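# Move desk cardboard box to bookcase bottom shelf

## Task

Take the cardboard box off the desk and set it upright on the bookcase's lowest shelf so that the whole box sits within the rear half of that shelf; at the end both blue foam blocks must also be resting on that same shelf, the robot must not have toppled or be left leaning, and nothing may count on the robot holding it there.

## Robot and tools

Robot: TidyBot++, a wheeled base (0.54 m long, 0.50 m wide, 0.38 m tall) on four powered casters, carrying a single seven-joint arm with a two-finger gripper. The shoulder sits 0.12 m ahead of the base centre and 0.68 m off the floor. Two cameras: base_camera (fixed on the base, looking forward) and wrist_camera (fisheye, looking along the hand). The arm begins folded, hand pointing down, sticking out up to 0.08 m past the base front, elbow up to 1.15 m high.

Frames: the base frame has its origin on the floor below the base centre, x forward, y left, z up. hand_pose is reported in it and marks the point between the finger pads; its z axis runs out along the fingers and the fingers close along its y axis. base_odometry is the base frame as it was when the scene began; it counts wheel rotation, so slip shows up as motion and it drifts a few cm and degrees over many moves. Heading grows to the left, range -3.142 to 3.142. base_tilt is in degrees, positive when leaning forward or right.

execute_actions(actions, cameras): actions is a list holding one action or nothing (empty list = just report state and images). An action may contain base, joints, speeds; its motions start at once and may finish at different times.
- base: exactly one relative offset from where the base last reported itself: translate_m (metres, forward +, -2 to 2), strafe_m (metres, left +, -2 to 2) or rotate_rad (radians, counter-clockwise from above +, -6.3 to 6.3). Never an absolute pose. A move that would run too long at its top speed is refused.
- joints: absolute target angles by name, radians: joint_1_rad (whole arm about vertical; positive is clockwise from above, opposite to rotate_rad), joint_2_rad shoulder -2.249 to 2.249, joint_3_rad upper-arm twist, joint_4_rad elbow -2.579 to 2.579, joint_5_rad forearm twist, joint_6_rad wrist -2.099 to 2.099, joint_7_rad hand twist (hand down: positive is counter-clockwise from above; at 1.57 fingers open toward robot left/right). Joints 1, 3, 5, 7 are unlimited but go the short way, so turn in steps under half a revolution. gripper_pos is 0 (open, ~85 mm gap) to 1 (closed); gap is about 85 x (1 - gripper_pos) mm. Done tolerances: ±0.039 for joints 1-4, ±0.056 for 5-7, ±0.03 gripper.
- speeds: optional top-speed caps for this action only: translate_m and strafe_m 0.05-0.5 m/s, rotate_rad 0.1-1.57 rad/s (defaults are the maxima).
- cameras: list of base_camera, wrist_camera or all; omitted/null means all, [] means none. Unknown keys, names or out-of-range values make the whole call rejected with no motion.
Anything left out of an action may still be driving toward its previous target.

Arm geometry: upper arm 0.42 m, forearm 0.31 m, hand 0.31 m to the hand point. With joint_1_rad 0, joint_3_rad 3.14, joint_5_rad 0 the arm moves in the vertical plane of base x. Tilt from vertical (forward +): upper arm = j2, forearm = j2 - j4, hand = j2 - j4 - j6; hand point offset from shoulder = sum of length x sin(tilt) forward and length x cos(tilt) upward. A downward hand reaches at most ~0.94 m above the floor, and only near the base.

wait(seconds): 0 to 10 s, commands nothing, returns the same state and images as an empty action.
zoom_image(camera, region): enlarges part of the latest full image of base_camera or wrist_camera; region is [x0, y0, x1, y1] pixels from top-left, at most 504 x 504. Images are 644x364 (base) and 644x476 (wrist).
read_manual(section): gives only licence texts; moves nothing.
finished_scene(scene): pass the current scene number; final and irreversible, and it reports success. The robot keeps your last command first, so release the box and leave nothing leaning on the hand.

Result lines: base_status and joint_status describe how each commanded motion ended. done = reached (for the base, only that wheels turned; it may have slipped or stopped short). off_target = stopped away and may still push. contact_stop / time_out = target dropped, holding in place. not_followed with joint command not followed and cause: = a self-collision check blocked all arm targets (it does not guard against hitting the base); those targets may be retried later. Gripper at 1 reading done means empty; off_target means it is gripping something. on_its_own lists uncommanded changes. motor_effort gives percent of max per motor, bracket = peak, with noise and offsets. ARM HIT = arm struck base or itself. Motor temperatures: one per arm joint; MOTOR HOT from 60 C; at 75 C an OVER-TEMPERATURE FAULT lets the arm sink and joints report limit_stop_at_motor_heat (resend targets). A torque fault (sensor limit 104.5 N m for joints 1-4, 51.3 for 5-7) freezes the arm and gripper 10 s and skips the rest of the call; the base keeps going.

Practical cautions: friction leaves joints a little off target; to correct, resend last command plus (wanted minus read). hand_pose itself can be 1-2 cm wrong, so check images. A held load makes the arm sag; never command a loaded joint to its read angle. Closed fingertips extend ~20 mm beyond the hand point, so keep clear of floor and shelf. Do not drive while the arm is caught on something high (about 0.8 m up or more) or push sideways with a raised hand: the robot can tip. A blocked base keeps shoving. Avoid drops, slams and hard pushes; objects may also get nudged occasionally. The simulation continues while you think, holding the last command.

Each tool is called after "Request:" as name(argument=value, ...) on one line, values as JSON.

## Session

Request:
execute_actions(actions=[{"joints":{"joint_1_rad":0,"joint_2_rad":-0.3,"joint_4_rad":-1.6,"joint_6_rad":-0.5,"joint_7_rad":1.57}}])

Scene clock: 2.17 s.
Motor temperatures (°C, as the motors report them): [35 33 34 35 41 40 40]
base_odometry: x=+0.000 y=+0.000 heading=+0.000 (m, m, rad; odometry frame)
base_tilt: forward=+0.1 right=+0.1 (deg)
base_status: not commanded
joint_positions: joint_1_rad=-0.014 joint_2_rad=-0.325 joint_3_rad=+3.109 joint_4_rad=-1.610 joint_5_rad=-0.052 joint_6_rad=-0.519 joint_7_rad=+1.545 gripper_pos=+0.000
joint_status: all done
motor_effort: joint_1_rad=+1(0) joint_2_rad=-8(9) joint_3_rad=+2(2) joint_4_rad=+22(22) joint_5_rad=-1(1) joint_6_rad=+9(9) joint_7_rad=+0(0) (%)
hand_pose: x=+0.5876 y=+0.0348 z=+1.0969 quat_wxyz=(-0.042, +0.785, +0.001, +0.619) (m; base frame)
pictures: base_camera, wrist_camera
Images, in order (width x height): base_camera 644x364, wrist_camera 644x476.

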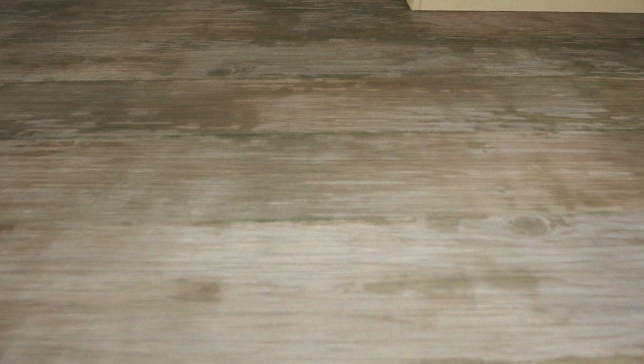

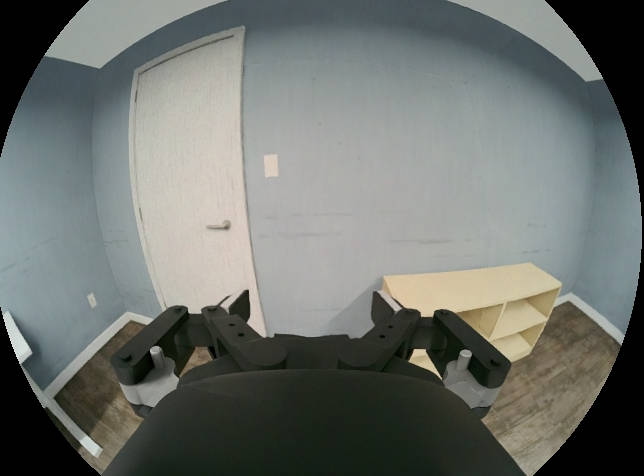

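Desk is to the left.

Request:
execute_actions(actions=[{"base":{"rotate_rad":1.57},"joints":{"joint_2_rad":0.2,"joint_3_rad":3.17,"joint_4_rad":-1.4,"joint_6_rad":0.03,"joint_7_rad":1.6}}], cameras=["wrist_camera"])

Scene clock: 5.13 s.
Motor temperatures (°C, as the motors report them): [35 33 34 35 41 40 40]
base_odometry: x=+0.000 y=+0.000 heading=+1.569 (m, m, rad; odometry frame)
base_tilt: forward=+0.1 right=+0.1 (deg)
base_status: done
joint_positions: joint_1_rad=-0.006 joint_2_rad=+0.210 joint_3_rad=+3.164 joint_4_rad=-1.416 joint_5_rad=-0.052 joint_6_rad=+0.007 joint_7_rad=+1.575 gripper_pos=+0.000
joint_status: all done
motor_effort: joint_1_rad=+1(4) joint_2_rad=-27(33) joint_3_rad=+2(3) joint_4_rad=+22(23) joint_5_rad=-1(1) joint_6_rad=+9(9) joint_7_rad=+0(1) (%)
hand_pose: x=+0.8316 y=-0.0078 z=+1.0617 quat_wxyz=(-0.009, +0.723, -0.021, +0.690) (m; base frame)
pictures: wrist_camera
Images, in order (width x height): wrist_camera 644x476.

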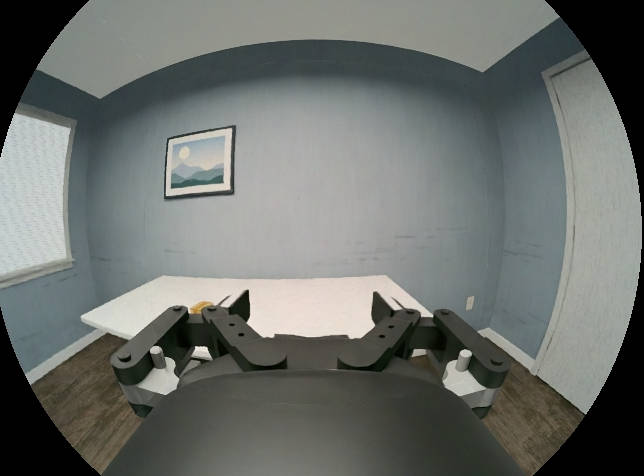

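Request:
execute_actions(actions=[{"base":{"strafe_m":0.4},"joints":{"joint_2_rad":0.1,"joint_4_rad":-1.3,"joint_6_rad":-1.2}}], cameras=["wrist_camera"])

Scene clock: 7.83 s.
Motor temperatures (°C, as the motors report them): [35 33 34 35 41 40 40]
base_odometry: x=-0.400 y=+0.000 heading=+1.570 (m, m, rad; odometry frame)
base_tilt: forward=+0.1 right=+0.1 (deg)
base_status: done
joint_positions: joint_1_rad=-0.005 joint_2_rad=+0.117 joint_3_rad=+3.165 joint_4_rad=-1.315 joint_5_rad=-0.052 joint_6_rad=-1.199 joint_7_rad=+1.575 gripper_pos=+0.000
joint_status: all done
motor_effort: joint_1_rad=+1(4) joint_2_rad=-21(28) joint_3_rad=+2(4) joint_4_rad=+20(22) joint_5_rad=-1(1) joint_6_rad=+5(8) joint_7_rad=+0(0) (%)
hand_pose: x=+0.6321 y=+0.0073 z=+0.8721 quat_wxyz=(-0.022, +0.967, -0.010, +0.253) (m; base frame)
pictures: wrist_camera
Images, in order (width x height): wrist_camera 644x476.

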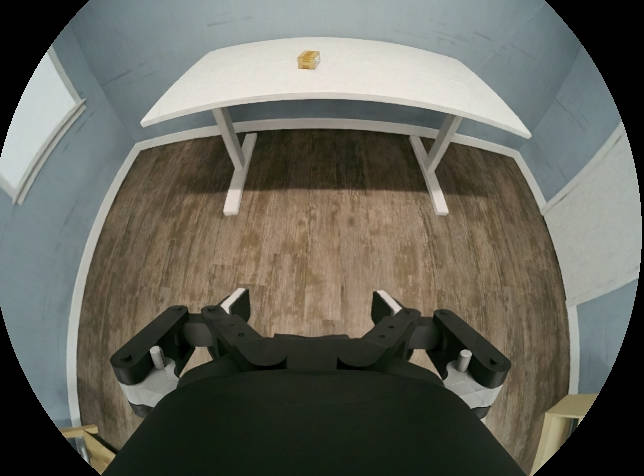

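Request:
execute_actions(actions=[{"joints":{"joint_2_rad":0.7,"joint_4_rad":-1.3,"joint_6_rad":0.42}}], cameras=["wrist_camera"])

Request:
execute_actions(actions=[{"base":{"translate_m":0.35}}], cameras=["wrist_camera"])

Scene clock: 11.07 s.
Motor temperatures (°C, as the motors report them): [35 33 34 35 41 40 40]
base_odometry: x=-0.400 y=+0.000 heading=+1.570 (m, m, rad; odometry frame)
base_tilt: forward=+0.1 right=+0.1 (deg)
base_status: not commanded
joint_positions: joint_1_rad=-0.005 joint_2_rad=+0.693 joint_3_rad=+3.165 joint_4_rad=-1.310 joint_5_rad=-0.052 joint_6_rad=+0.400 joint_7_rad=+1.575 gripper_pos=+0.000
joint_status: all done
motor_effort: joint_1_rad=+1(1) joint_2_rad=-40(43) joint_3_rad=+2(1) joint_4_rad=+21(22) joint_5_rad=-1(1) joint_6_rad=+8(9) joint_7_rad=+0(1) (%)
hand_pose: x=+0.9843 y=-0.0139 z=+0.8639 quat_wxyz=(+0.002, +0.718, -0.022, +0.696) (m; base frame)
pictures: wrist_camera
Images, in order (width x height): wrist_camera 644x476.

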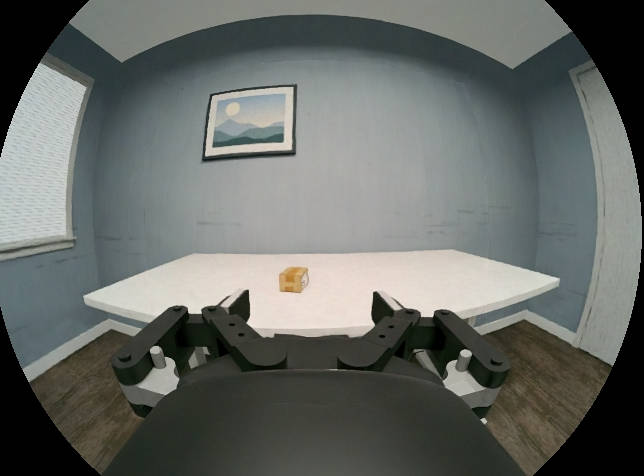

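Scene clock: 13.07 s.
Motor temperatures (°C, as the motors report them): [35 33 34 35 41 40 40]
base_odometry: x=-0.400 y=+0.350 heading=+1.571 (m, m, rad; odometry frame)
base_tilt: forward=+0.1 right=+0.1 (deg)
base_status: done
joint_positions: joint_1_rad=-0.004 joint_2_rad=+0.694 joint_3_rad=+3.165 joint_4_rad=-1.309 joint_5_rad=-0.052 joint_6_rad=+0.401 joint_7_rad=+1.575 gripper_pos=+0.000
joint_status: not commanded
motor_effort: joint_1_rad=+1(1) joint_2_rad=-40(44) joint_3_rad=+2(1) joint_4_rad=+21(23) joint_5_rad=-1(1) joint_6_rad=+8(10) joint_7_rad=+0(0) (%)
hand_pose: x=+0.9848 y=-0.0143 z=+0.8632 quat_wxyz=(+0.003, +0.718, -0.022, +0.696) (m; base frame)
pictures: wrist_camera
Images, in order (width x height): wrist_camera 644x476.

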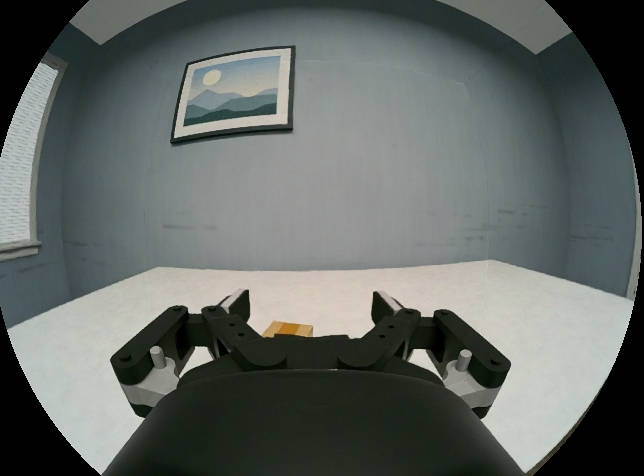

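Request:
execute_actions(actions=[{"base":{"translate_m":-0.22}}], cameras=[])

Request:
execute_actions(actions=[{"base":{"strafe_m":0.025},"joints":{"joint_2_rad":0.8,"joint_4_rad":-1.35,"joint_6_rad":0.57}}], cameras=["wrist_camera"])

Request:
execute_actions(actions=[{"base":{"translate_m":0.1},"speeds":{"translate_m":0.15}}], cameras=["wrist_camera"])

Scene clock: 15.47 s.
Motor temperatures (°C, as the motors report them): [35 33 34 35 41 40 40]
base_odometry: x=-0.400 y=+0.130 heading=+1.571 (m, m, rad; odometry frame)
base_tilt: forward=+0.1 right=+0.1 (deg)
base_status: done
joint_positions: joint_1_rad=-0.002 joint_2_rad=+0.694 joint_3_rad=+3.166 joint_4_rad=-1.309 joint_5_rad=-0.052 joint_6_rad=+0.402 joint_7_rad=+1.575 gripper_pos=+0.000
joint_status: not commanded
motor_effort: joint_1_rad=+1(5) joint_2_rad=-40(44) joint_3_rad=+1(1) joint_4_rad=+21(23) joint_5_rad=+0(0) joint_6_rad=+9(10) joint_7_rad=-1(1) (%)
hand_pose: x=+0.9848 y=-0.0167 z=+0.8637 quat_wxyz=(+0.004, +0.718, -0.023, +0.696) (m; base frame)
pictures: none
No camera images: the call's "cameras" was empty. Leave "cameras" out to get every camera's image.

Scene clock: 16.53 s.
Motor temperatures (°C, as the motors report them): [35 33 34 35 41 40 40]
base_odometry: x=-0.425 y=+0.130 heading=+1.571 (m, m, rad; odometry frame)
base_tilt: forward=+0.1 right=+0.1 (deg)
base_status: done
joint_positions: joint_1_rad=-0.005 joint_2_rad=+0.795 joint_3_rad=+3.166 joint_4_rad=-1.342 joint_5_rad=-0.052 joint_6_rad=+0.549 joint_7_rad=+1.575 gripper_pos=+0.000
joint_status: all done
motor_effort: joint_1_rad=+1(4) joint_2_rad=-42(46) joint_3_rad=+2(1) joint_4_rad=+20(22) joint_5_rad=+0(0) joint_6_rad=+8(9) joint_7_rad=+0(0) (%)
hand_pose: x=+0.9959 y=-0.0155 z=+0.8026 quat_wxyz=(+0.006, +0.713, -0.022, +0.701) (m; base frame)
pictures: wrist_camera
Images, in order (width x height): wrist_camera 644x476.

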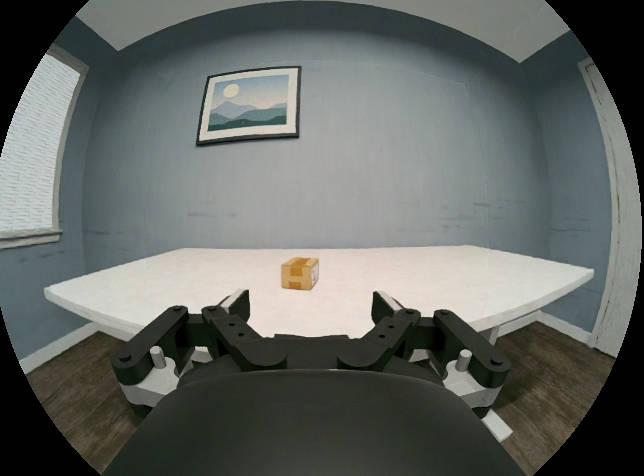

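Scene clock: 17.87 s.
Motor temperatures (°C, as the motors report them): [35 33 34 35 41 40 40]
base_odometry: x=-0.426 y=+0.230 heading=+1.571 (m, m, rad; odometry frame)
base_tilt: forward=+0.1 right=+0.1 (deg)
base_status: done
joint_positions: joint_1_rad=-0.005 joint_2_rad=+0.795 joint_3_rad=+3.166 joint_4_rad=-1.342 joint_5_rad=-0.052 joint_6_rad=+0.550 joint_7_rad=+1.575 gripper_pos=+0.000
joint_status: not commanded
motor_effort: joint_1_rad=+0(1) joint_2_rad=-43(44) joint_3_rad=+1(0) joint_4_rad=+20(21) joint_5_rad=-1(0) joint_6_rad=+9(10) joint_7_rad=+0(1) (%)
hand_pose: x=+0.9958 y=-0.0158 z=+0.8026 quat_wxyz=(+0.006, +0.712, -0.022, +0.701) (m; base frame)
pictures: wrist_camera
Images, in order (width x height): wrist_camera 644x476.

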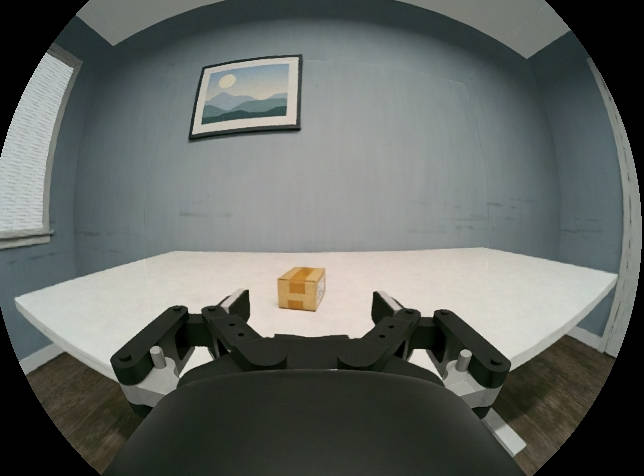

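Request:
execute_actions(actions=[{"base":{"strafe_m":0.02},"joints":{"joint_2_rad":0.84,"joint_6_rad":0.53}}], cameras=[])

Request:
execute_actions(actions=[{"base":{"translate_m":0.15},"speeds":{"translate_m":0.1}}], cameras=["wrist_camera"])

Scene clock: 19.30 s.
Motor temperatures (°C, as the motors report them): [35 33 34 35 41 40 40]
base_odometry: x=-0.446 y=+0.230 heading=+1.571 (m, m, rad; odometry frame)
base_tilt: forward=+0.1 right=+0.1 (deg)
base_status: done
joint_positions: joint_1_rad=-0.005 joint_2_rad=+0.825 joint_3_rad=+3.166 joint_4_rad=-1.343 joint_5_rad=-0.052 joint_6_rad=+0.550 joint_7_rad=+1.575 gripper_pos=+0.000
joint_status: all done
motor_effort: joint_1_rad=+0(3) joint_2_rad=-42(44) joint_3_rad=+1(0) joint_4_rad=+19(21) joint_5_rad=-1(0) joint_6_rad=+9(9) joint_7_rad=+0(1) (%)
hand_pose: x=+0.9990 y=-0.0159 z=+0.7758 quat_wxyz=(+0.007, +0.723, -0.022, +0.690) (m; base frame)
pictures: none
No camera images: the call's "cameras" was empty. Leave "cameras" out to get every camera's image.

Scene clock: 21.27 s.
Motor temperatures (°C, as the motors report them): [35 33 34 35 41 40 40]
base_odometry: x=-0.446 y=+0.380 heading=+1.572 (m, m, rad; odometry frame)
base_tilt: forward=+0.1 right=+0.1 (deg)
base_status: done
joint_positions: joint_1_rad=-0.005 joint_2_rad=+0.826 joint_3_rad=+3.166 joint_4_rad=-1.343 joint_5_rad=-0.052 joint_6_rad=+0.549 joint_7_rad=+1.575 gripper_pos=+0.000
joint_status: not commanded
motor_effort: joint_1_rad=+1(2) joint_2_rad=-42(47) joint_3_rad=+1(0) joint_4_rad=+19(22) joint_5_rad=-1(0) joint_6_rad=+8(10) joint_7_rad=-1(2) (%)
hand_pose: x=+0.9990 y=-0.0161 z=+0.7743 quat_wxyz=(+0.007, +0.724, -0.022, +0.689) (m; base frame)
pictures: wrist_camera
Images, in order (width x height): wrist_camera 644x476.

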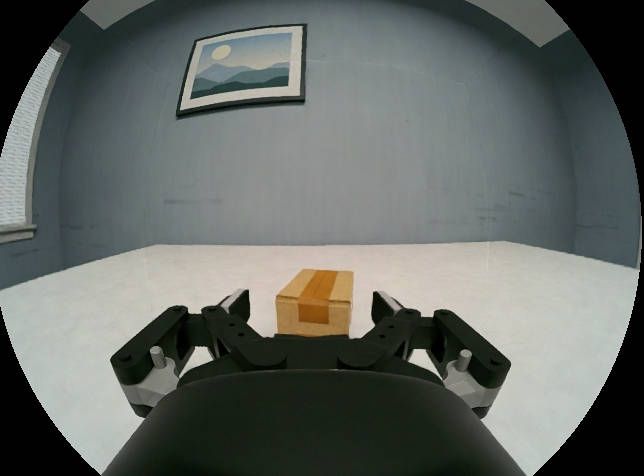

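Request:
execute_actions(actions=[{"base":{"translate_m":0.09},"speeds":{"translate_m":0.08}}], cameras=["wrist_camera"])

Request:
execute_actions(actions=[{"joints":{"gripper_pos":1}}], cameras=["wrist_camera"])

Scene clock: 23.30 s.
Motor temperatures (°C, as the motors report them): [35 33 34 35 41 40 40]
base_odometry: x=-0.447 y=+0.470 heading=+1.572 (m, m, rad; odometry frame)
base_tilt: forward=+0.1 right=+0.1 (deg)
base_status: done
joint_positions: joint_1_rad=-0.004 joint_2_rad=+0.827 joint_3_rad=+3.166 joint_4_rad=-1.343 joint_5_rad=-0.052 joint_6_rad=+0.549 joint_7_rad=+1.575 gripper_pos=+0.000
joint_status: not commanded
motor_effort: joint_1_rad=+1(6) joint_2_rad=-41(45) joint_3_rad=+1(3) joint_4_rad=+19(20) joint_5_rad=+0(1) joint_6_rad=+9(9) joint_7_rad=+1(0) (%)
hand_pose: x=+0.9990 y=-0.0166 z=+0.7739 quat_wxyz=(+0.007, +0.724, -0.022, +0.689) (m; base frame)
pictures: wrist_camera
Images, in order (width x height): wrist_camera 644x476.

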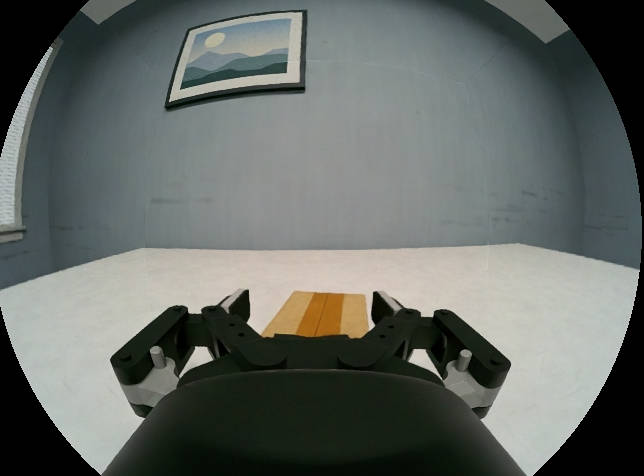

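Scene clock: 24.40 s.
Motor temperatures (°C, as the motors report them): [35 33 34 35 41 40 40]
base_odometry: x=-0.447 y=+0.470 heading=+1.572 (m, m, rad; odometry frame)
base_tilt: forward=+0.1 right=+0.1 (deg)
base_status: not commanded
joint_positions: joint_1_rad=-0.004 joint_2_rad=+0.827 joint_3_rad=+3.166 joint_4_rad=-1.343 joint_5_rad=-0.052 joint_6_rad=+0.549 joint_7_rad=+1.575 gripper_pos=+0.355
joint_status: gripper_pos off_target (ended at +0.355, target +1.000)
motor_effort: joint_1_rad=+1(0) joint_2_rad=-41(43) joint_3_rad=+2(1) joint_4_rad=+19(20) joint_5_rad=-1(0) joint_6_rad=+8(8) joint_7_rad=+0(0) (%)
hand_pose: x=+0.9990 y=-0.0166 z=+0.7739 quat_wxyz=(+0.007, +0.724, -0.022, +0.689) (m; base frame)
pictures: wrist_camera
Images, in order (width x height): wrist_camera 644x476.

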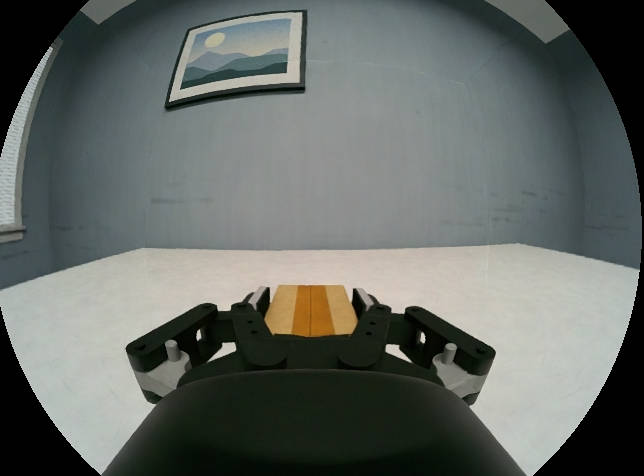

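Good grasp. Lift, back off, find the bookcase.

Request:
execute_actions(actions=[{"joints":{"joint_2_rad":0.7}}], cameras=[])

Request:
execute_actions(actions=[{"base":{"translate_m":-0.6}}], cameras=[])

Request:
execute_actions(actions=[{"base":{"rotate_rad":3.14},"joints":{"joint_2_rad":0.3,"joint_4_rad":-1.9,"joint_6_rad":0.3},"speeds":{"rotate_rad":0.9}}], cameras=["wrist_camera"])

Scene clock: 26.13 s.
Motor temperatures (°C, as the motors report them): [35 33 34 35 41 40 40]
base_odometry: x=-0.447 y=+0.470 heading=+1.572 (m, m, rad; odometry frame)
base_tilt: forward=+0.1 right=+0.1 (deg)
base_status: not commanded
joint_positions: joint_1_rad=-0.004 joint_2_rad=+0.708 joint_3_rad=+3.166 joint_4_rad=-1.352 joint_5_rad=-0.052 joint_6_rad=+0.541 joint_7_rad=+1.575 gripper_pos=+0.355
joint_status: all done
motor_effort: joint_1_rad=+1(1) joint_2_rad=-41(47) joint_3_rad=+1(1) joint_4_rad=+21(23) joint_5_rad=-1(1) joint_6_rad=+9(11) joint_7_rad=+0(0) (%)
hand_pose: x=+0.9810 y=-0.0166 z=+0.8698 quat_wxyz=(+0.005, +0.688, -0.023, +0.725) (m; base frame)
pictures: none
No camera images: the call's "cameras" was empty. Leave "cameras" out to get every camera's image.

Scene clock: 28.80 s.
Motor temperatures (°C, as the motors report them): [35 34 34 35 41 40 40]
base_odometry: x=-0.446 y=-0.130 heading=+1.572 (m, m, rad; odometry frame)
base_tilt: forward=+0.1 right=+0.1 (deg)
base_status: done
joint_positions: joint_1_rad=-0.002 joint_2_rad=+0.708 joint_3_rad=+3.166 joint_4_rad=-1.352 joint_5_rad=-0.052 joint_6_rad=+0.541 joint_7_rad=+1.575 gripper_pos=+0.355
joint_status: not commanded
motor_effort: joint_1_rad=+1(6) joint_2_rad=-43(45) joint_3_rad=+1(1) joint_4_rad=+21(23) joint_5_rad=+0(0) joint_6_rad=+11(10) joint_7_rad=+0(0) (%)
hand_pose: x=+0.9809 y=-0.0185 z=+0.8699 quat_wxyz=(+0.006, +0.688, -0.024, +0.725) (m; base frame)
pictures: none
No camera images: the call's "cameras" was empty. Leave "cameras" out to get every camera's image.

Scene clock: 33.37 s.
Motor temperatures (°C, as the motors report them): [35 34 34 35 41 40 40]
base_odometry: x=-0.446 y=-0.130 heading=-1.572 (m, m, rad; odometry frame)
base_tilt: forward=+0.1 right=+0.1 (deg)
base_status: done
joint_positions: joint_1_rad=-0.006 joint_2_rad=+0.327 joint_3_rad=+3.166 joint_4_rad=-1.888 joint_5_rad=-0.052 joint_6_rad=+0.317 joint_7_rad=+1.575 gripper_pos=+0.355
joint_status: all done
motor_effort: joint_1_rad=+1(6) joint_2_rad=-29(44) joint_3_rad=+1(2) joint_4_rad=+20(22) joint_5_rad=+0(0) joint_6_rad=+9(11) joint_7_rad=+0(1) (%)
hand_pose: x=+0.8002 y=-0.0146 z=+0.7911 quat_wxyz=(+0.002, +0.813, -0.028, +0.582) (m; base frame)
pictures: wrist_camera
Images, in order (width x height): wrist_camera 644x476.

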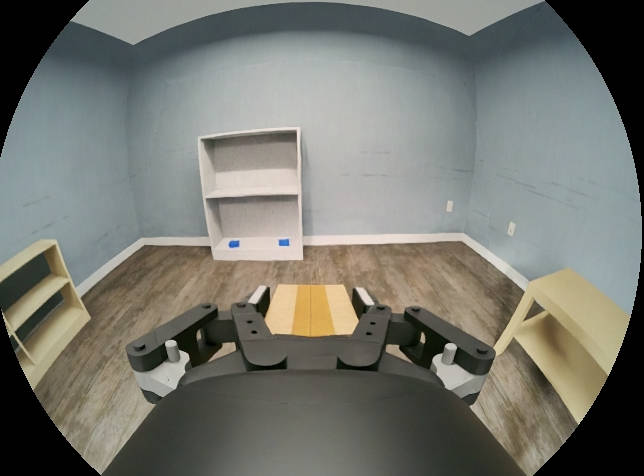

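Request:
execute_actions(actions=[{"base":{"strafe_m":0.42},"joints":{"joint_2_rad":1.93,"joint_4_rad":-0.85,"joint_6_rad":1.2}}], cameras=[])

Request:
execute_actions(actions=[{"base":{"translate_m":0.8}}])

Scene clock: 36.67 s.
Motor temperatures (°C, as the motors report them): [35 34 34 35 41 40 40]
base_odometry: x=-0.025 y=-0.130 heading=-1.571 (m, m, rad; odometry frame)
base_tilt: forward=+0.1 right=+0.1 (deg)
base_status: done
joint_positions: joint_1_rad=-0.006 joint_2_rad=+1.920 joint_3_rad=+3.167 joint_4_rad=-0.871 joint_5_rad=-0.052 joint_6_rad=+1.171 joint_7_rad=+1.575 gripper_pos=+0.355
joint_status: all done
motor_effort: joint_1_rad=+1(5) joint_2_rad=-44(50) joint_3_rad=+1(1) joint_4_rad=+12(21) joint_5_rad=-1(1) joint_6_rad=+10(10) joint_7_rad=+0(0) (%)
hand_pose: x=+0.9328 y=-0.0121 z=+0.2268 quat_wxyz=(+0.015, +0.724, -0.009, +0.689) (m; base frame)
pictures: none
No camera images: the call's "cameras" was empty. Leave "cameras" out to get every camera's image.

Scene clock: 39.60 s.
Motor temperatures (°C, as the motors report them): [35 34 34 35 41 40 40]
base_odometry: x=-0.024 y=-0.930 heading=-1.570 (m, m, rad; odometry frame)
base_tilt: forward=+0.1 right=+0.1 (deg)
base_status: done
joint_positions: joint_1_rad=-0.006 joint_2_rad=+1.924 joint_3_rad=+3.167 joint_4_rad=-0.865 joint_5_rad=-0.052 joint_6_rad=+1.171 joint_7_rad=+1.575 gripper_pos=+0.355
joint_status: not commanded
motor_effort: joint_1_rad=+1(2) joint_2_rad=-43(45) joint_3_rad=+1(0) joint_4_rad=+12(13) joint_5_rad=-1(0) joint_6_rad=+9(9) joint_7_rad=+0(0) (%)
hand_pose: x=+0.9333 y=-0.0125 z=+0.2270 quat_wxyz=(+0.015, +0.723, -0.009, +0.691) (m; base frame)
pictures: base_camera, wrist_camera
Images, in order (width x height): base_camera 644x364, wrist_camera 644x476.

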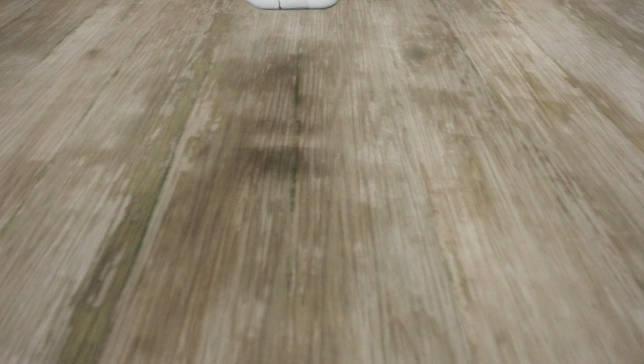

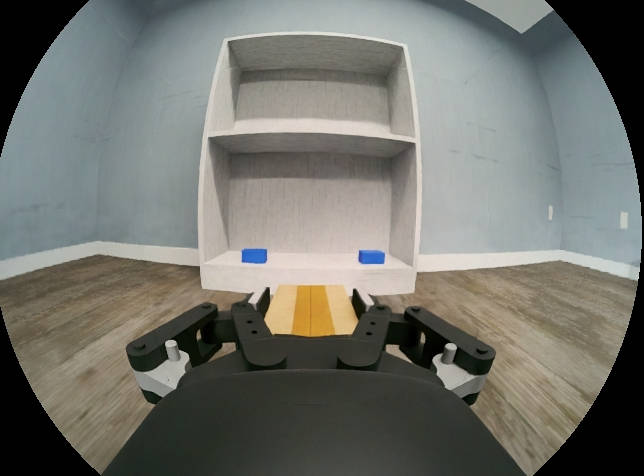

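Request:
execute_actions(actions=[{"base":{"translate_m":0.58},"speeds":{"translate_m":0.3}}], cameras=[])

Request:
execute_actions(actions=[{"joints":{"joint_2_rad":2.09,"joint_4_rad":-0.73,"joint_6_rad":1.27}}])

Scene clock: 42.97 s.
Motor temperatures (°C, as the motors report them): [35 34 34 35 41 40 40]
base_odometry: x=-0.023 y=-1.510 heading=-1.570 (m, m, rad; odometry frame)
base_tilt: forward=+0.1 right=+0.1 (deg)
base_status: done
joint_positions: joint_1_rad=-0.005 joint_2_rad=+1.926 joint_3_rad=+3.167 joint_4_rad=-0.863 joint_5_rad=-0.052 joint_6_rad=+1.172 joint_7_rad=+1.575 gripper_pos=+0.355
joint_status: not commanded
motor_effort: joint_1_rad=+1(5) joint_2_rad=-43(46) joint_3_rad=+1(0) joint_4_rad=+12(13) joint_5_rad=-1(1) joint_6_rad=+10(11) joint_7_rad=-1(1) (%)
hand_pose: x=+0.9329 y=-0.0131 z=+0.2261 quat_wxyz=(+0.016, +0.723, -0.009, +0.691) (m; base frame)
pictures: none
No camera images: the call's "cameras" was empty. Leave "cameras" out to get every camera's image.

Scene clock: 44.40 s.
Motor temperatures (°C, as the motors report them): [35 34 34 35 41 40 40]
base_odometry: x=-0.023 y=-1.510 heading=-1.570 (m, m, rad; odometry frame)
base_tilt: forward=+0.1 right=+0.1 (deg)
base_status: not commanded
joint_positions: joint_1_rad=-0.005 joint_2_rad=+2.097 joint_3_rad=+3.167 joint_4_rad=-0.747 joint_5_rad=-0.052 joint_6_rad=+1.241 joint_7_rad=+1.575 gripper_pos=+0.355
joint_status: all done
motor_effort: joint_1_rad=+1(1) joint_2_rad=-40(45) joint_3_rad=+1(1) joint_4_rad=+11(13) joint_5_rad=-1(1) joint_6_rad=+9(10) joint_7_rad=+0(0) (%)
hand_pose: x=+0.8859 y=-0.0118 z=+0.1599 quat_wxyz=(+0.015, +0.718, -0.008, +0.696) (m; base frame)
pictures: base_camera, wrist_camera
Images, in order (width x height): base_camera 644x364, wrist_camera 644x476.

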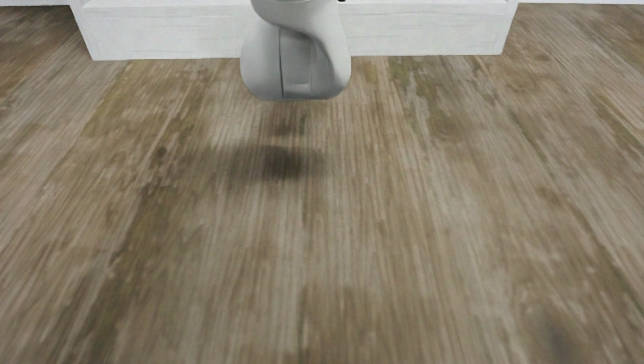

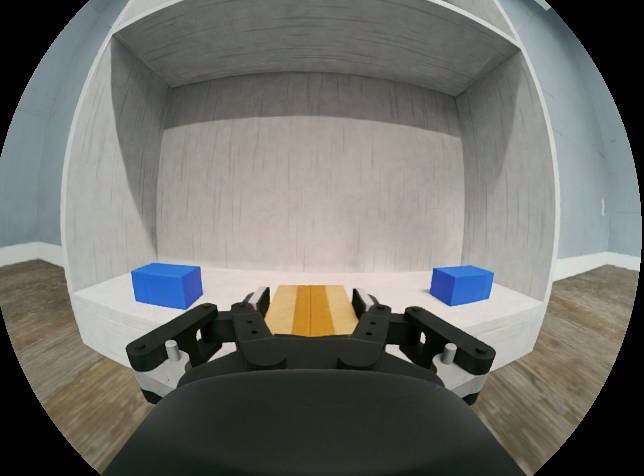

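Request:
execute_actions(actions=[{"base":{"translate_m":0.22},"speeds":{"translate_m":0.08}}])

Request:
execute_actions(actions=[{"joints":{"joint_2_rad":2.12}}], cameras=[])

Request:
execute_actions(actions=[{"joints":{"gripper_pos":0}}], cameras=[])

Request:
execute_actions(actions=[{"base":{"translate_m":-0.13},"speeds":{"translate_m":0.15}}], cameras=["wrist_camera"])

Scene clock: 48.23 s.
Motor temperatures (°C, as the motors report them): [35 34 34 35 41 40 40]
base_odometry: x=-0.023 y=-1.730 heading=-1.569 (m, m, rad; odometry frame)
base_tilt: forward=+0.1 right=+0.1 (deg)
base_status: done
joint_positions: joint_1_rad=-0.004 joint_2_rad=+2.097 joint_3_rad=+3.167 joint_4_rad=-0.744 joint_5_rad=-0.052 joint_6_rad=+1.242 joint_7_rad=+1.575 gripper_pos=+0.355
joint_status: not commanded
motor_effort: joint_1_rad=+1(3) joint_2_rad=-40(43) joint_3_rad=+1(0) joint_4_rad=+11(12) joint_5_rad=+0(1) joint_6_rad=+9(10) joint_7_rad=+0(0) (%)
hand_pose: x=+0.8866 y=-0.0122 z=+0.1610 quat_wxyz=(+0.015, +0.717, -0.008, +0.697) (m; base frame)
pictures: base_camera, wrist_camera
Images, in order (width x height): base_camera 644x364, wrist_camera 644x476.

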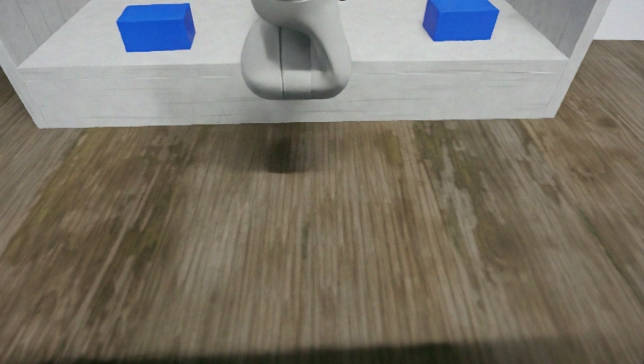

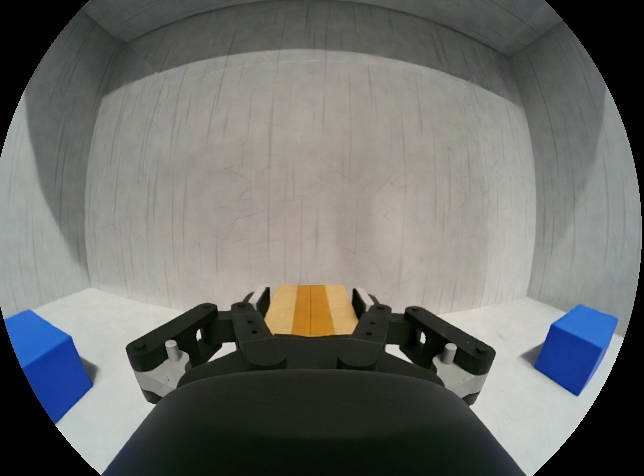

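Scene clock: 48.93 s.
Motor temperatures (°C, as the motors report them): [35 34 34 35 41 40 40]
base_odometry: x=-0.023 y=-1.730 heading=-1.569 (m, m, rad; odometry frame)
base_tilt: forward=+0.1 right=+0.1 (deg)
base_status: not commanded
joint_positions: joint_1_rad=-0.004 joint_2_rad=+2.108 joint_3_rad=+3.167 joint_4_rad=-0.744 joint_5_rad=-0.052 joint_6_rad=+1.246 joint_7_rad=+1.575 gripper_pos=+0.355
joint_status: all done
motor_effort: joint_1_rad=+0(1) joint_2_rad=-41(41) joint_3_rad=+1(1) joint_4_rad=+11(11) joint_5_rad=-1(0) joint_6_rad=+10(10) joint_7_rad=+0(0) (%)
hand_pose: x=+0.8809 y=-0.0122 z=+0.1540 quat_wxyz=(+0.015, +0.719, -0.008, +0.694) (m; base frame)
pictures: none
No camera images: the call's "cameras" was empty. Leave "cameras" out to get every camera's image.

Scene clock: 50.03 s.
Motor temperatures (°C, as the motors report them): [35 34 34 35 41 40 40]
base_odometry: x=-0.023 y=-1.730 heading=-1.569 (m, m, rad; odometry frame)
base_tilt: forward=+0.1 right=+0.1 (deg)
base_status: not commanded
joint_positions: joint_1_rad=-0.004 joint_2_rad=+2.108 joint_3_rad=+3.167 joint_4_rad=-0.744 joint_5_rad=-0.052 joint_6_rad=+1.246 joint_7_rad=+1.575 gripper_pos=+0.000
joint_status: all done
motor_effort: joint_1_rad=+1(1) joint_2_rad=-38(40) joint_3_rad=+1(2) joint_4_rad=+11(11) joint_5_rad=-1(1) joint_6_rad=+9(10) joint_7_rad=-1(0) (%)
hand_pose: x=+0.8810 y=-0.0122 z=+0.1542 quat_wxyz=(+0.015, +0.719, -0.008, +0.695) (m; base frame)
pictures: none
No camera images: the call's "cameras" was empty. Leave "cameras" out to get every camera's image.

Scene clock: 51.53 s.
Motor temperatures (°C, as the motors report them): [35 34 34 35 41 40 40]
base_odometry: x=-0.023 y=-1.600 heading=-1.569 (m, m, rad; odometry frame)
base_tilt: forward=+0.1 right=+0.1 (deg)
base_status: done
joint_positions: joint_1_rad=-0.004 joint_2_rad=+2.111 joint_3_rad=+3.167 joint_4_rad=-0.741 joint_5_rad=-0.052 joint_6_rad=+1.247 joint_7_rad=+1.575 gripper_pos=+0.000
joint_status: not commanded
motor_effort: joint_1_rad=+1(3) joint_2_rad=-39(41) joint_3_rad=+1(1) joint_4_rad=+10(12) joint_5_rad=-1(1) joint_6_rad=+9(9) joint_7_rad=+0(0) (%)
hand_pose: x=+0.8807 y=-0.0128 z=+0.1538 quat_wxyz=(+0.016, +0.719, -0.008, +0.695) (m; base frame)
pictures: wrist_camera
Images, in order (width x height): wrist_camera 644x476.

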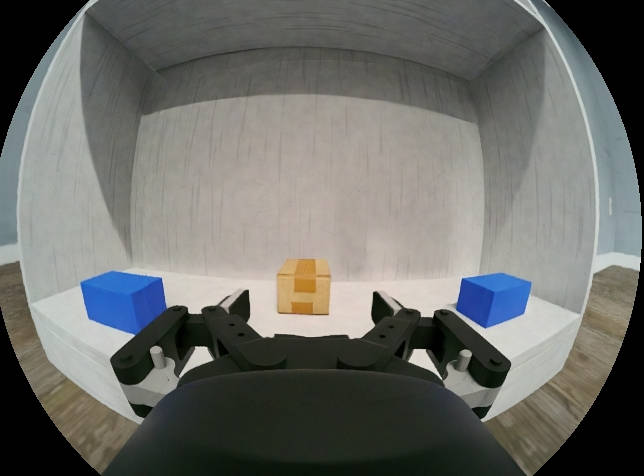

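Request:
execute_actions(actions=[{"joints":{"gripper_pos":1}}], cameras=[])

Request:
execute_actions(actions=[{"base":{"translate_m":0.11},"speeds":{"translate_m":0.05}}], cameras=["wrist_camera"])

Request:
execute_actions(actions=[{"base":{"translate_m":-0.2}}], cameras=["wrist_camera"])

Scene clock: 53.13 s.
Motor temperatures (°C, as the motors report them): [35 34 34 35 41 40 40]
base_odometry: x=-0.023 y=-1.600 heading=-1.569 (m, m, rad; odometry frame)
base_tilt: forward=+0.1 right=+0.2 (deg)
base_status: not commanded
joint_positions: joint_1_rad=-0.004 joint_2_rad=+2.111 joint_3_rad=+3.167 joint_4_rad=-0.741 joint_5_rad=-0.052 joint_6_rad=+1.247 joint_7_rad=+1.575 gripper_pos=+0.999
joint_status: all done
motor_effort: joint_1_rad=+1(1) joint_2_rad=-39(39) joint_3_rad=+2(1) joint_4_rad=+10(11) joint_5_rad=+0(0) joint_6_rad=+9(9) joint_7_rad=-1(0) (%)
hand_pose: x=+0.8807 y=-0.0128 z=+0.1538 quat_wxyz=(+0.016, +0.719, -0.008, +0.695) (m; base frame)
pictures: none
No camera images: the call's "cameras" was empty. Leave "cameras" out to get every camera's image.

Scene clock: 55.77 s.
Motor temperatures (°C, as the motors report them): [35 34 34 35 41 40 40]
base_odometry: x=-0.022 y=-1.710 heading=-1.568 (m, m, rad; odometry frame)
base_tilt: forward=+0.1 right=+0.2 (deg)
base_status: done
joint_positions: joint_1_rad=-0.003 joint_2_rad=+2.111 joint_3_rad=+3.167 joint_4_rad=-0.740 joint_5_rad=-0.052 joint_6_rad=+1.248 joint_7_rad=+1.575 gripper_pos=+0.999
joint_status: not commanded
motor_effort: joint_1_rad=+1(3) joint_2_rad=-38(41) joint_3_rad=+1(1) joint_4_rad=+10(12) joint_5_rad=+0(1) joint_6_rad=+9(9) joint_7_rad=+0(0) (%)
hand_pose: x=+0.8805 y=-0.0129 z=+0.1537 quat_wxyz=(+0.016, +0.719, -0.008, +0.695) (m; base frame)
pictures: wrist_camera
Images, in order (width x height): wrist_camera 644x476.

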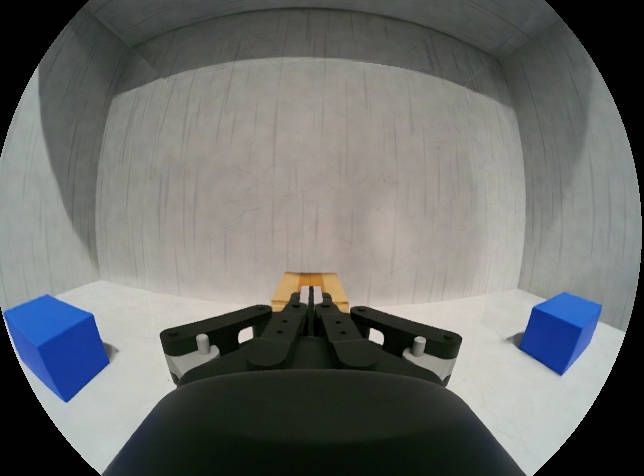

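Scene clock: 57.47 s.
Motor temperatures (°C, as the motors report them): [35 34 34 35 41 40 40]
base_odometry: x=-0.022 y=-1.510 heading=-1.568 (m, m, rad; odometry frame)
base_tilt: forward=+0.1 right=+0.2 (deg)
base_status: done
joint_positions: joint_1_rad=-0.002 joint_2_rad=+2.119 joint_3_rad=+3.167 joint_4_rad=-0.737 joint_5_rad=-0.052 joint_6_rad=+1.248 joint_7_rad=+1.575 gripper_pos=+0.999
joint_status: not commanded
motor_effort: joint_1_rad=+0(3) joint_2_rad=-39(42) joint_3_rad=+1(1) joint_4_rad=+10(12) joint_5_rad=-1(1) joint_6_rad=+9(9) joint_7_rad=+0(1) (%)
hand_pose: x=+0.8776 y=-0.0137 z=+0.1496 quat_wxyz=(+0.016, +0.720, -0.008, +0.694) (m; base frame)
pictures: wrist_camera
Images, in order (width x height): wrist_camera 644x476.

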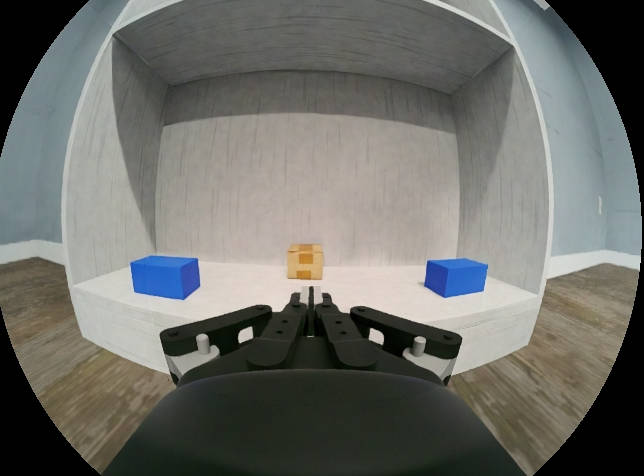

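Request:
execute_actions(actions=[{"base":{"translate_m":0.2},"speeds":{"translate_m":0.2}}], cameras=[])

Request:
execute_actions(actions=[{"base":{"translate_m":0.055},"speeds":{"translate_m":0.05}}], cameras=["wrist_camera"])

Request:
execute_actions(actions=[{"base":{"translate_m":-0.25}}], cameras=["wrist_camera"])

Scene clock: 59.80 s.
Motor temperatures (°C, as the motors report them): [35 34 34 35 41 40 40]
base_odometry: x=-0.022 y=-1.710 heading=-1.568 (m, m, rad; odometry frame)
base_tilt: forward=+0.1 right=+0.1 (deg)
base_status: done
joint_positions: joint_1_rad=-0.002 joint_2_rad=+2.119 joint_3_rad=+3.167 joint_4_rad=-0.737 joint_5_rad=-0.052 joint_6_rad=+1.248 joint_7_rad=+1.575 gripper_pos=+0.999
joint_status: not commanded
motor_effort: joint_1_rad=+1(3) joint_2_rad=-39(41) joint_3_rad=+1(0) joint_4_rad=+10(12) joint_5_rad=+0(1) joint_6_rad=+9(9) joint_7_rad=+0(1) (%)
hand_pose: x=+0.8774 y=-0.0139 z=+0.1494 quat_wxyz=(+0.016, +0.720, -0.009, +0.694) (m; base frame)
pictures: none
No camera images: the call's "cameras" was empty. Leave "cameras" out to get every camera's image.

Scene clock: 61.30 s.
Motor temperatures (°C, as the motors report them): [35 34 34 35 41 40 40]
base_odometry: x=-0.021 y=-1.764 heading=-1.568 (m, m, rad; odometry frame)
base_tilt: forward=+0.1 right=+0.1 (deg)
base_status: done
joint_positions: joint_1_rad=-0.002 joint_2_rad=+2.160 joint_3_rad=+3.167 joint_4_rad=-0.795 joint_5_rad=-0.052 joint_6_rad=+1.373 joint_7_rad=+1.575 gripper_pos=+0.999
joint_status: not commanded
motor_effort: joint_1_rad=+3(3) joint_2_rad=-44(48) joint_3_rad=+2(3) joint_4_rad=+21(25) joint_5_rad=-1(3) joint_6_rad=-4(10) joint_7_rad=+0(0) (%)
hand_pose: x=+0.8382 y=-0.0146 z=+0.1358 quat_wxyz=(+0.018, +0.711, -0.007, +0.703) (m; base frame)
pictures: wrist_camera
Images, in order (width x height): wrist_camera 644x476.

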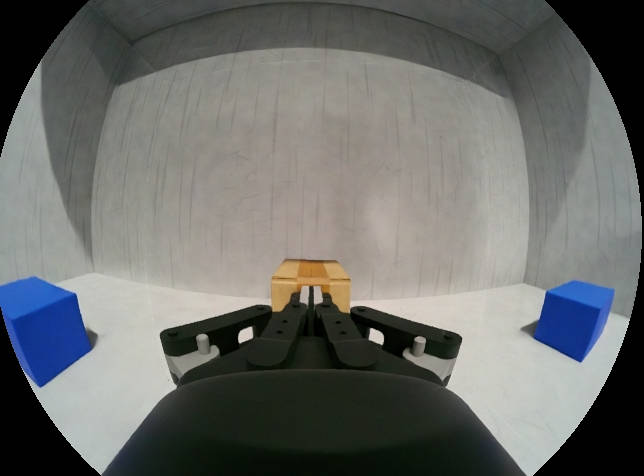

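Scene clock: 63.10 s.
Motor temperatures (°C, as the motors report them): [35 34 34 35 41 40 40]
base_odometry: x=-0.022 y=-1.513 heading=-1.567 (m, m, rad; odometry frame)
base_tilt: forward=+0.1 right=+0.2 (deg)
base_status: done
joint_positions: joint_1_rad=-0.001 joint_2_rad=+2.117 joint_3_rad=+3.167 joint_4_rad=-0.731 joint_5_rad=-0.052 joint_6_rad=+1.287 joint_7_rad=+1.575 gripper_pos=+0.999
joint_status: not commanded
motor_effort: joint_1_rad=+1(3) joint_2_rad=-39(43) joint_3_rad=+1(0) joint_4_rad=+11(20) joint_5_rad=+0(1) joint_6_rad=+9(9) joint_7_rad=+0(1) (%)
hand_pose: x=+0.8802 y=-0.0149 z=+0.1649 quat_wxyz=(+0.017, +0.704, -0.009, +0.710) (m; base frame)
pictures: wrist_camera
Images, in order (width x height): wrist_camera 644x476.

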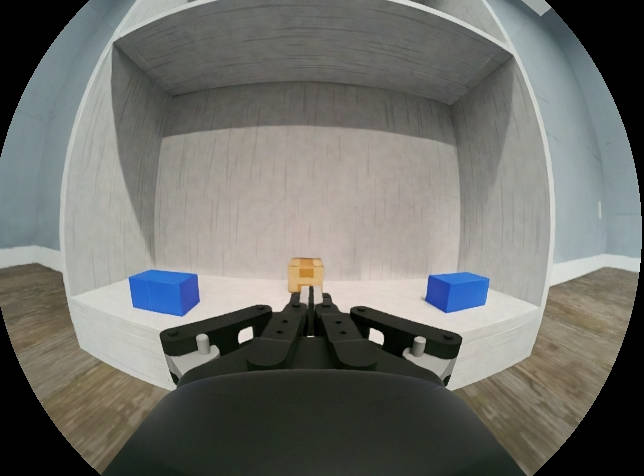

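It's against the back.

Request:
finished_scene(scene=2)

The scene is finished: the task was done.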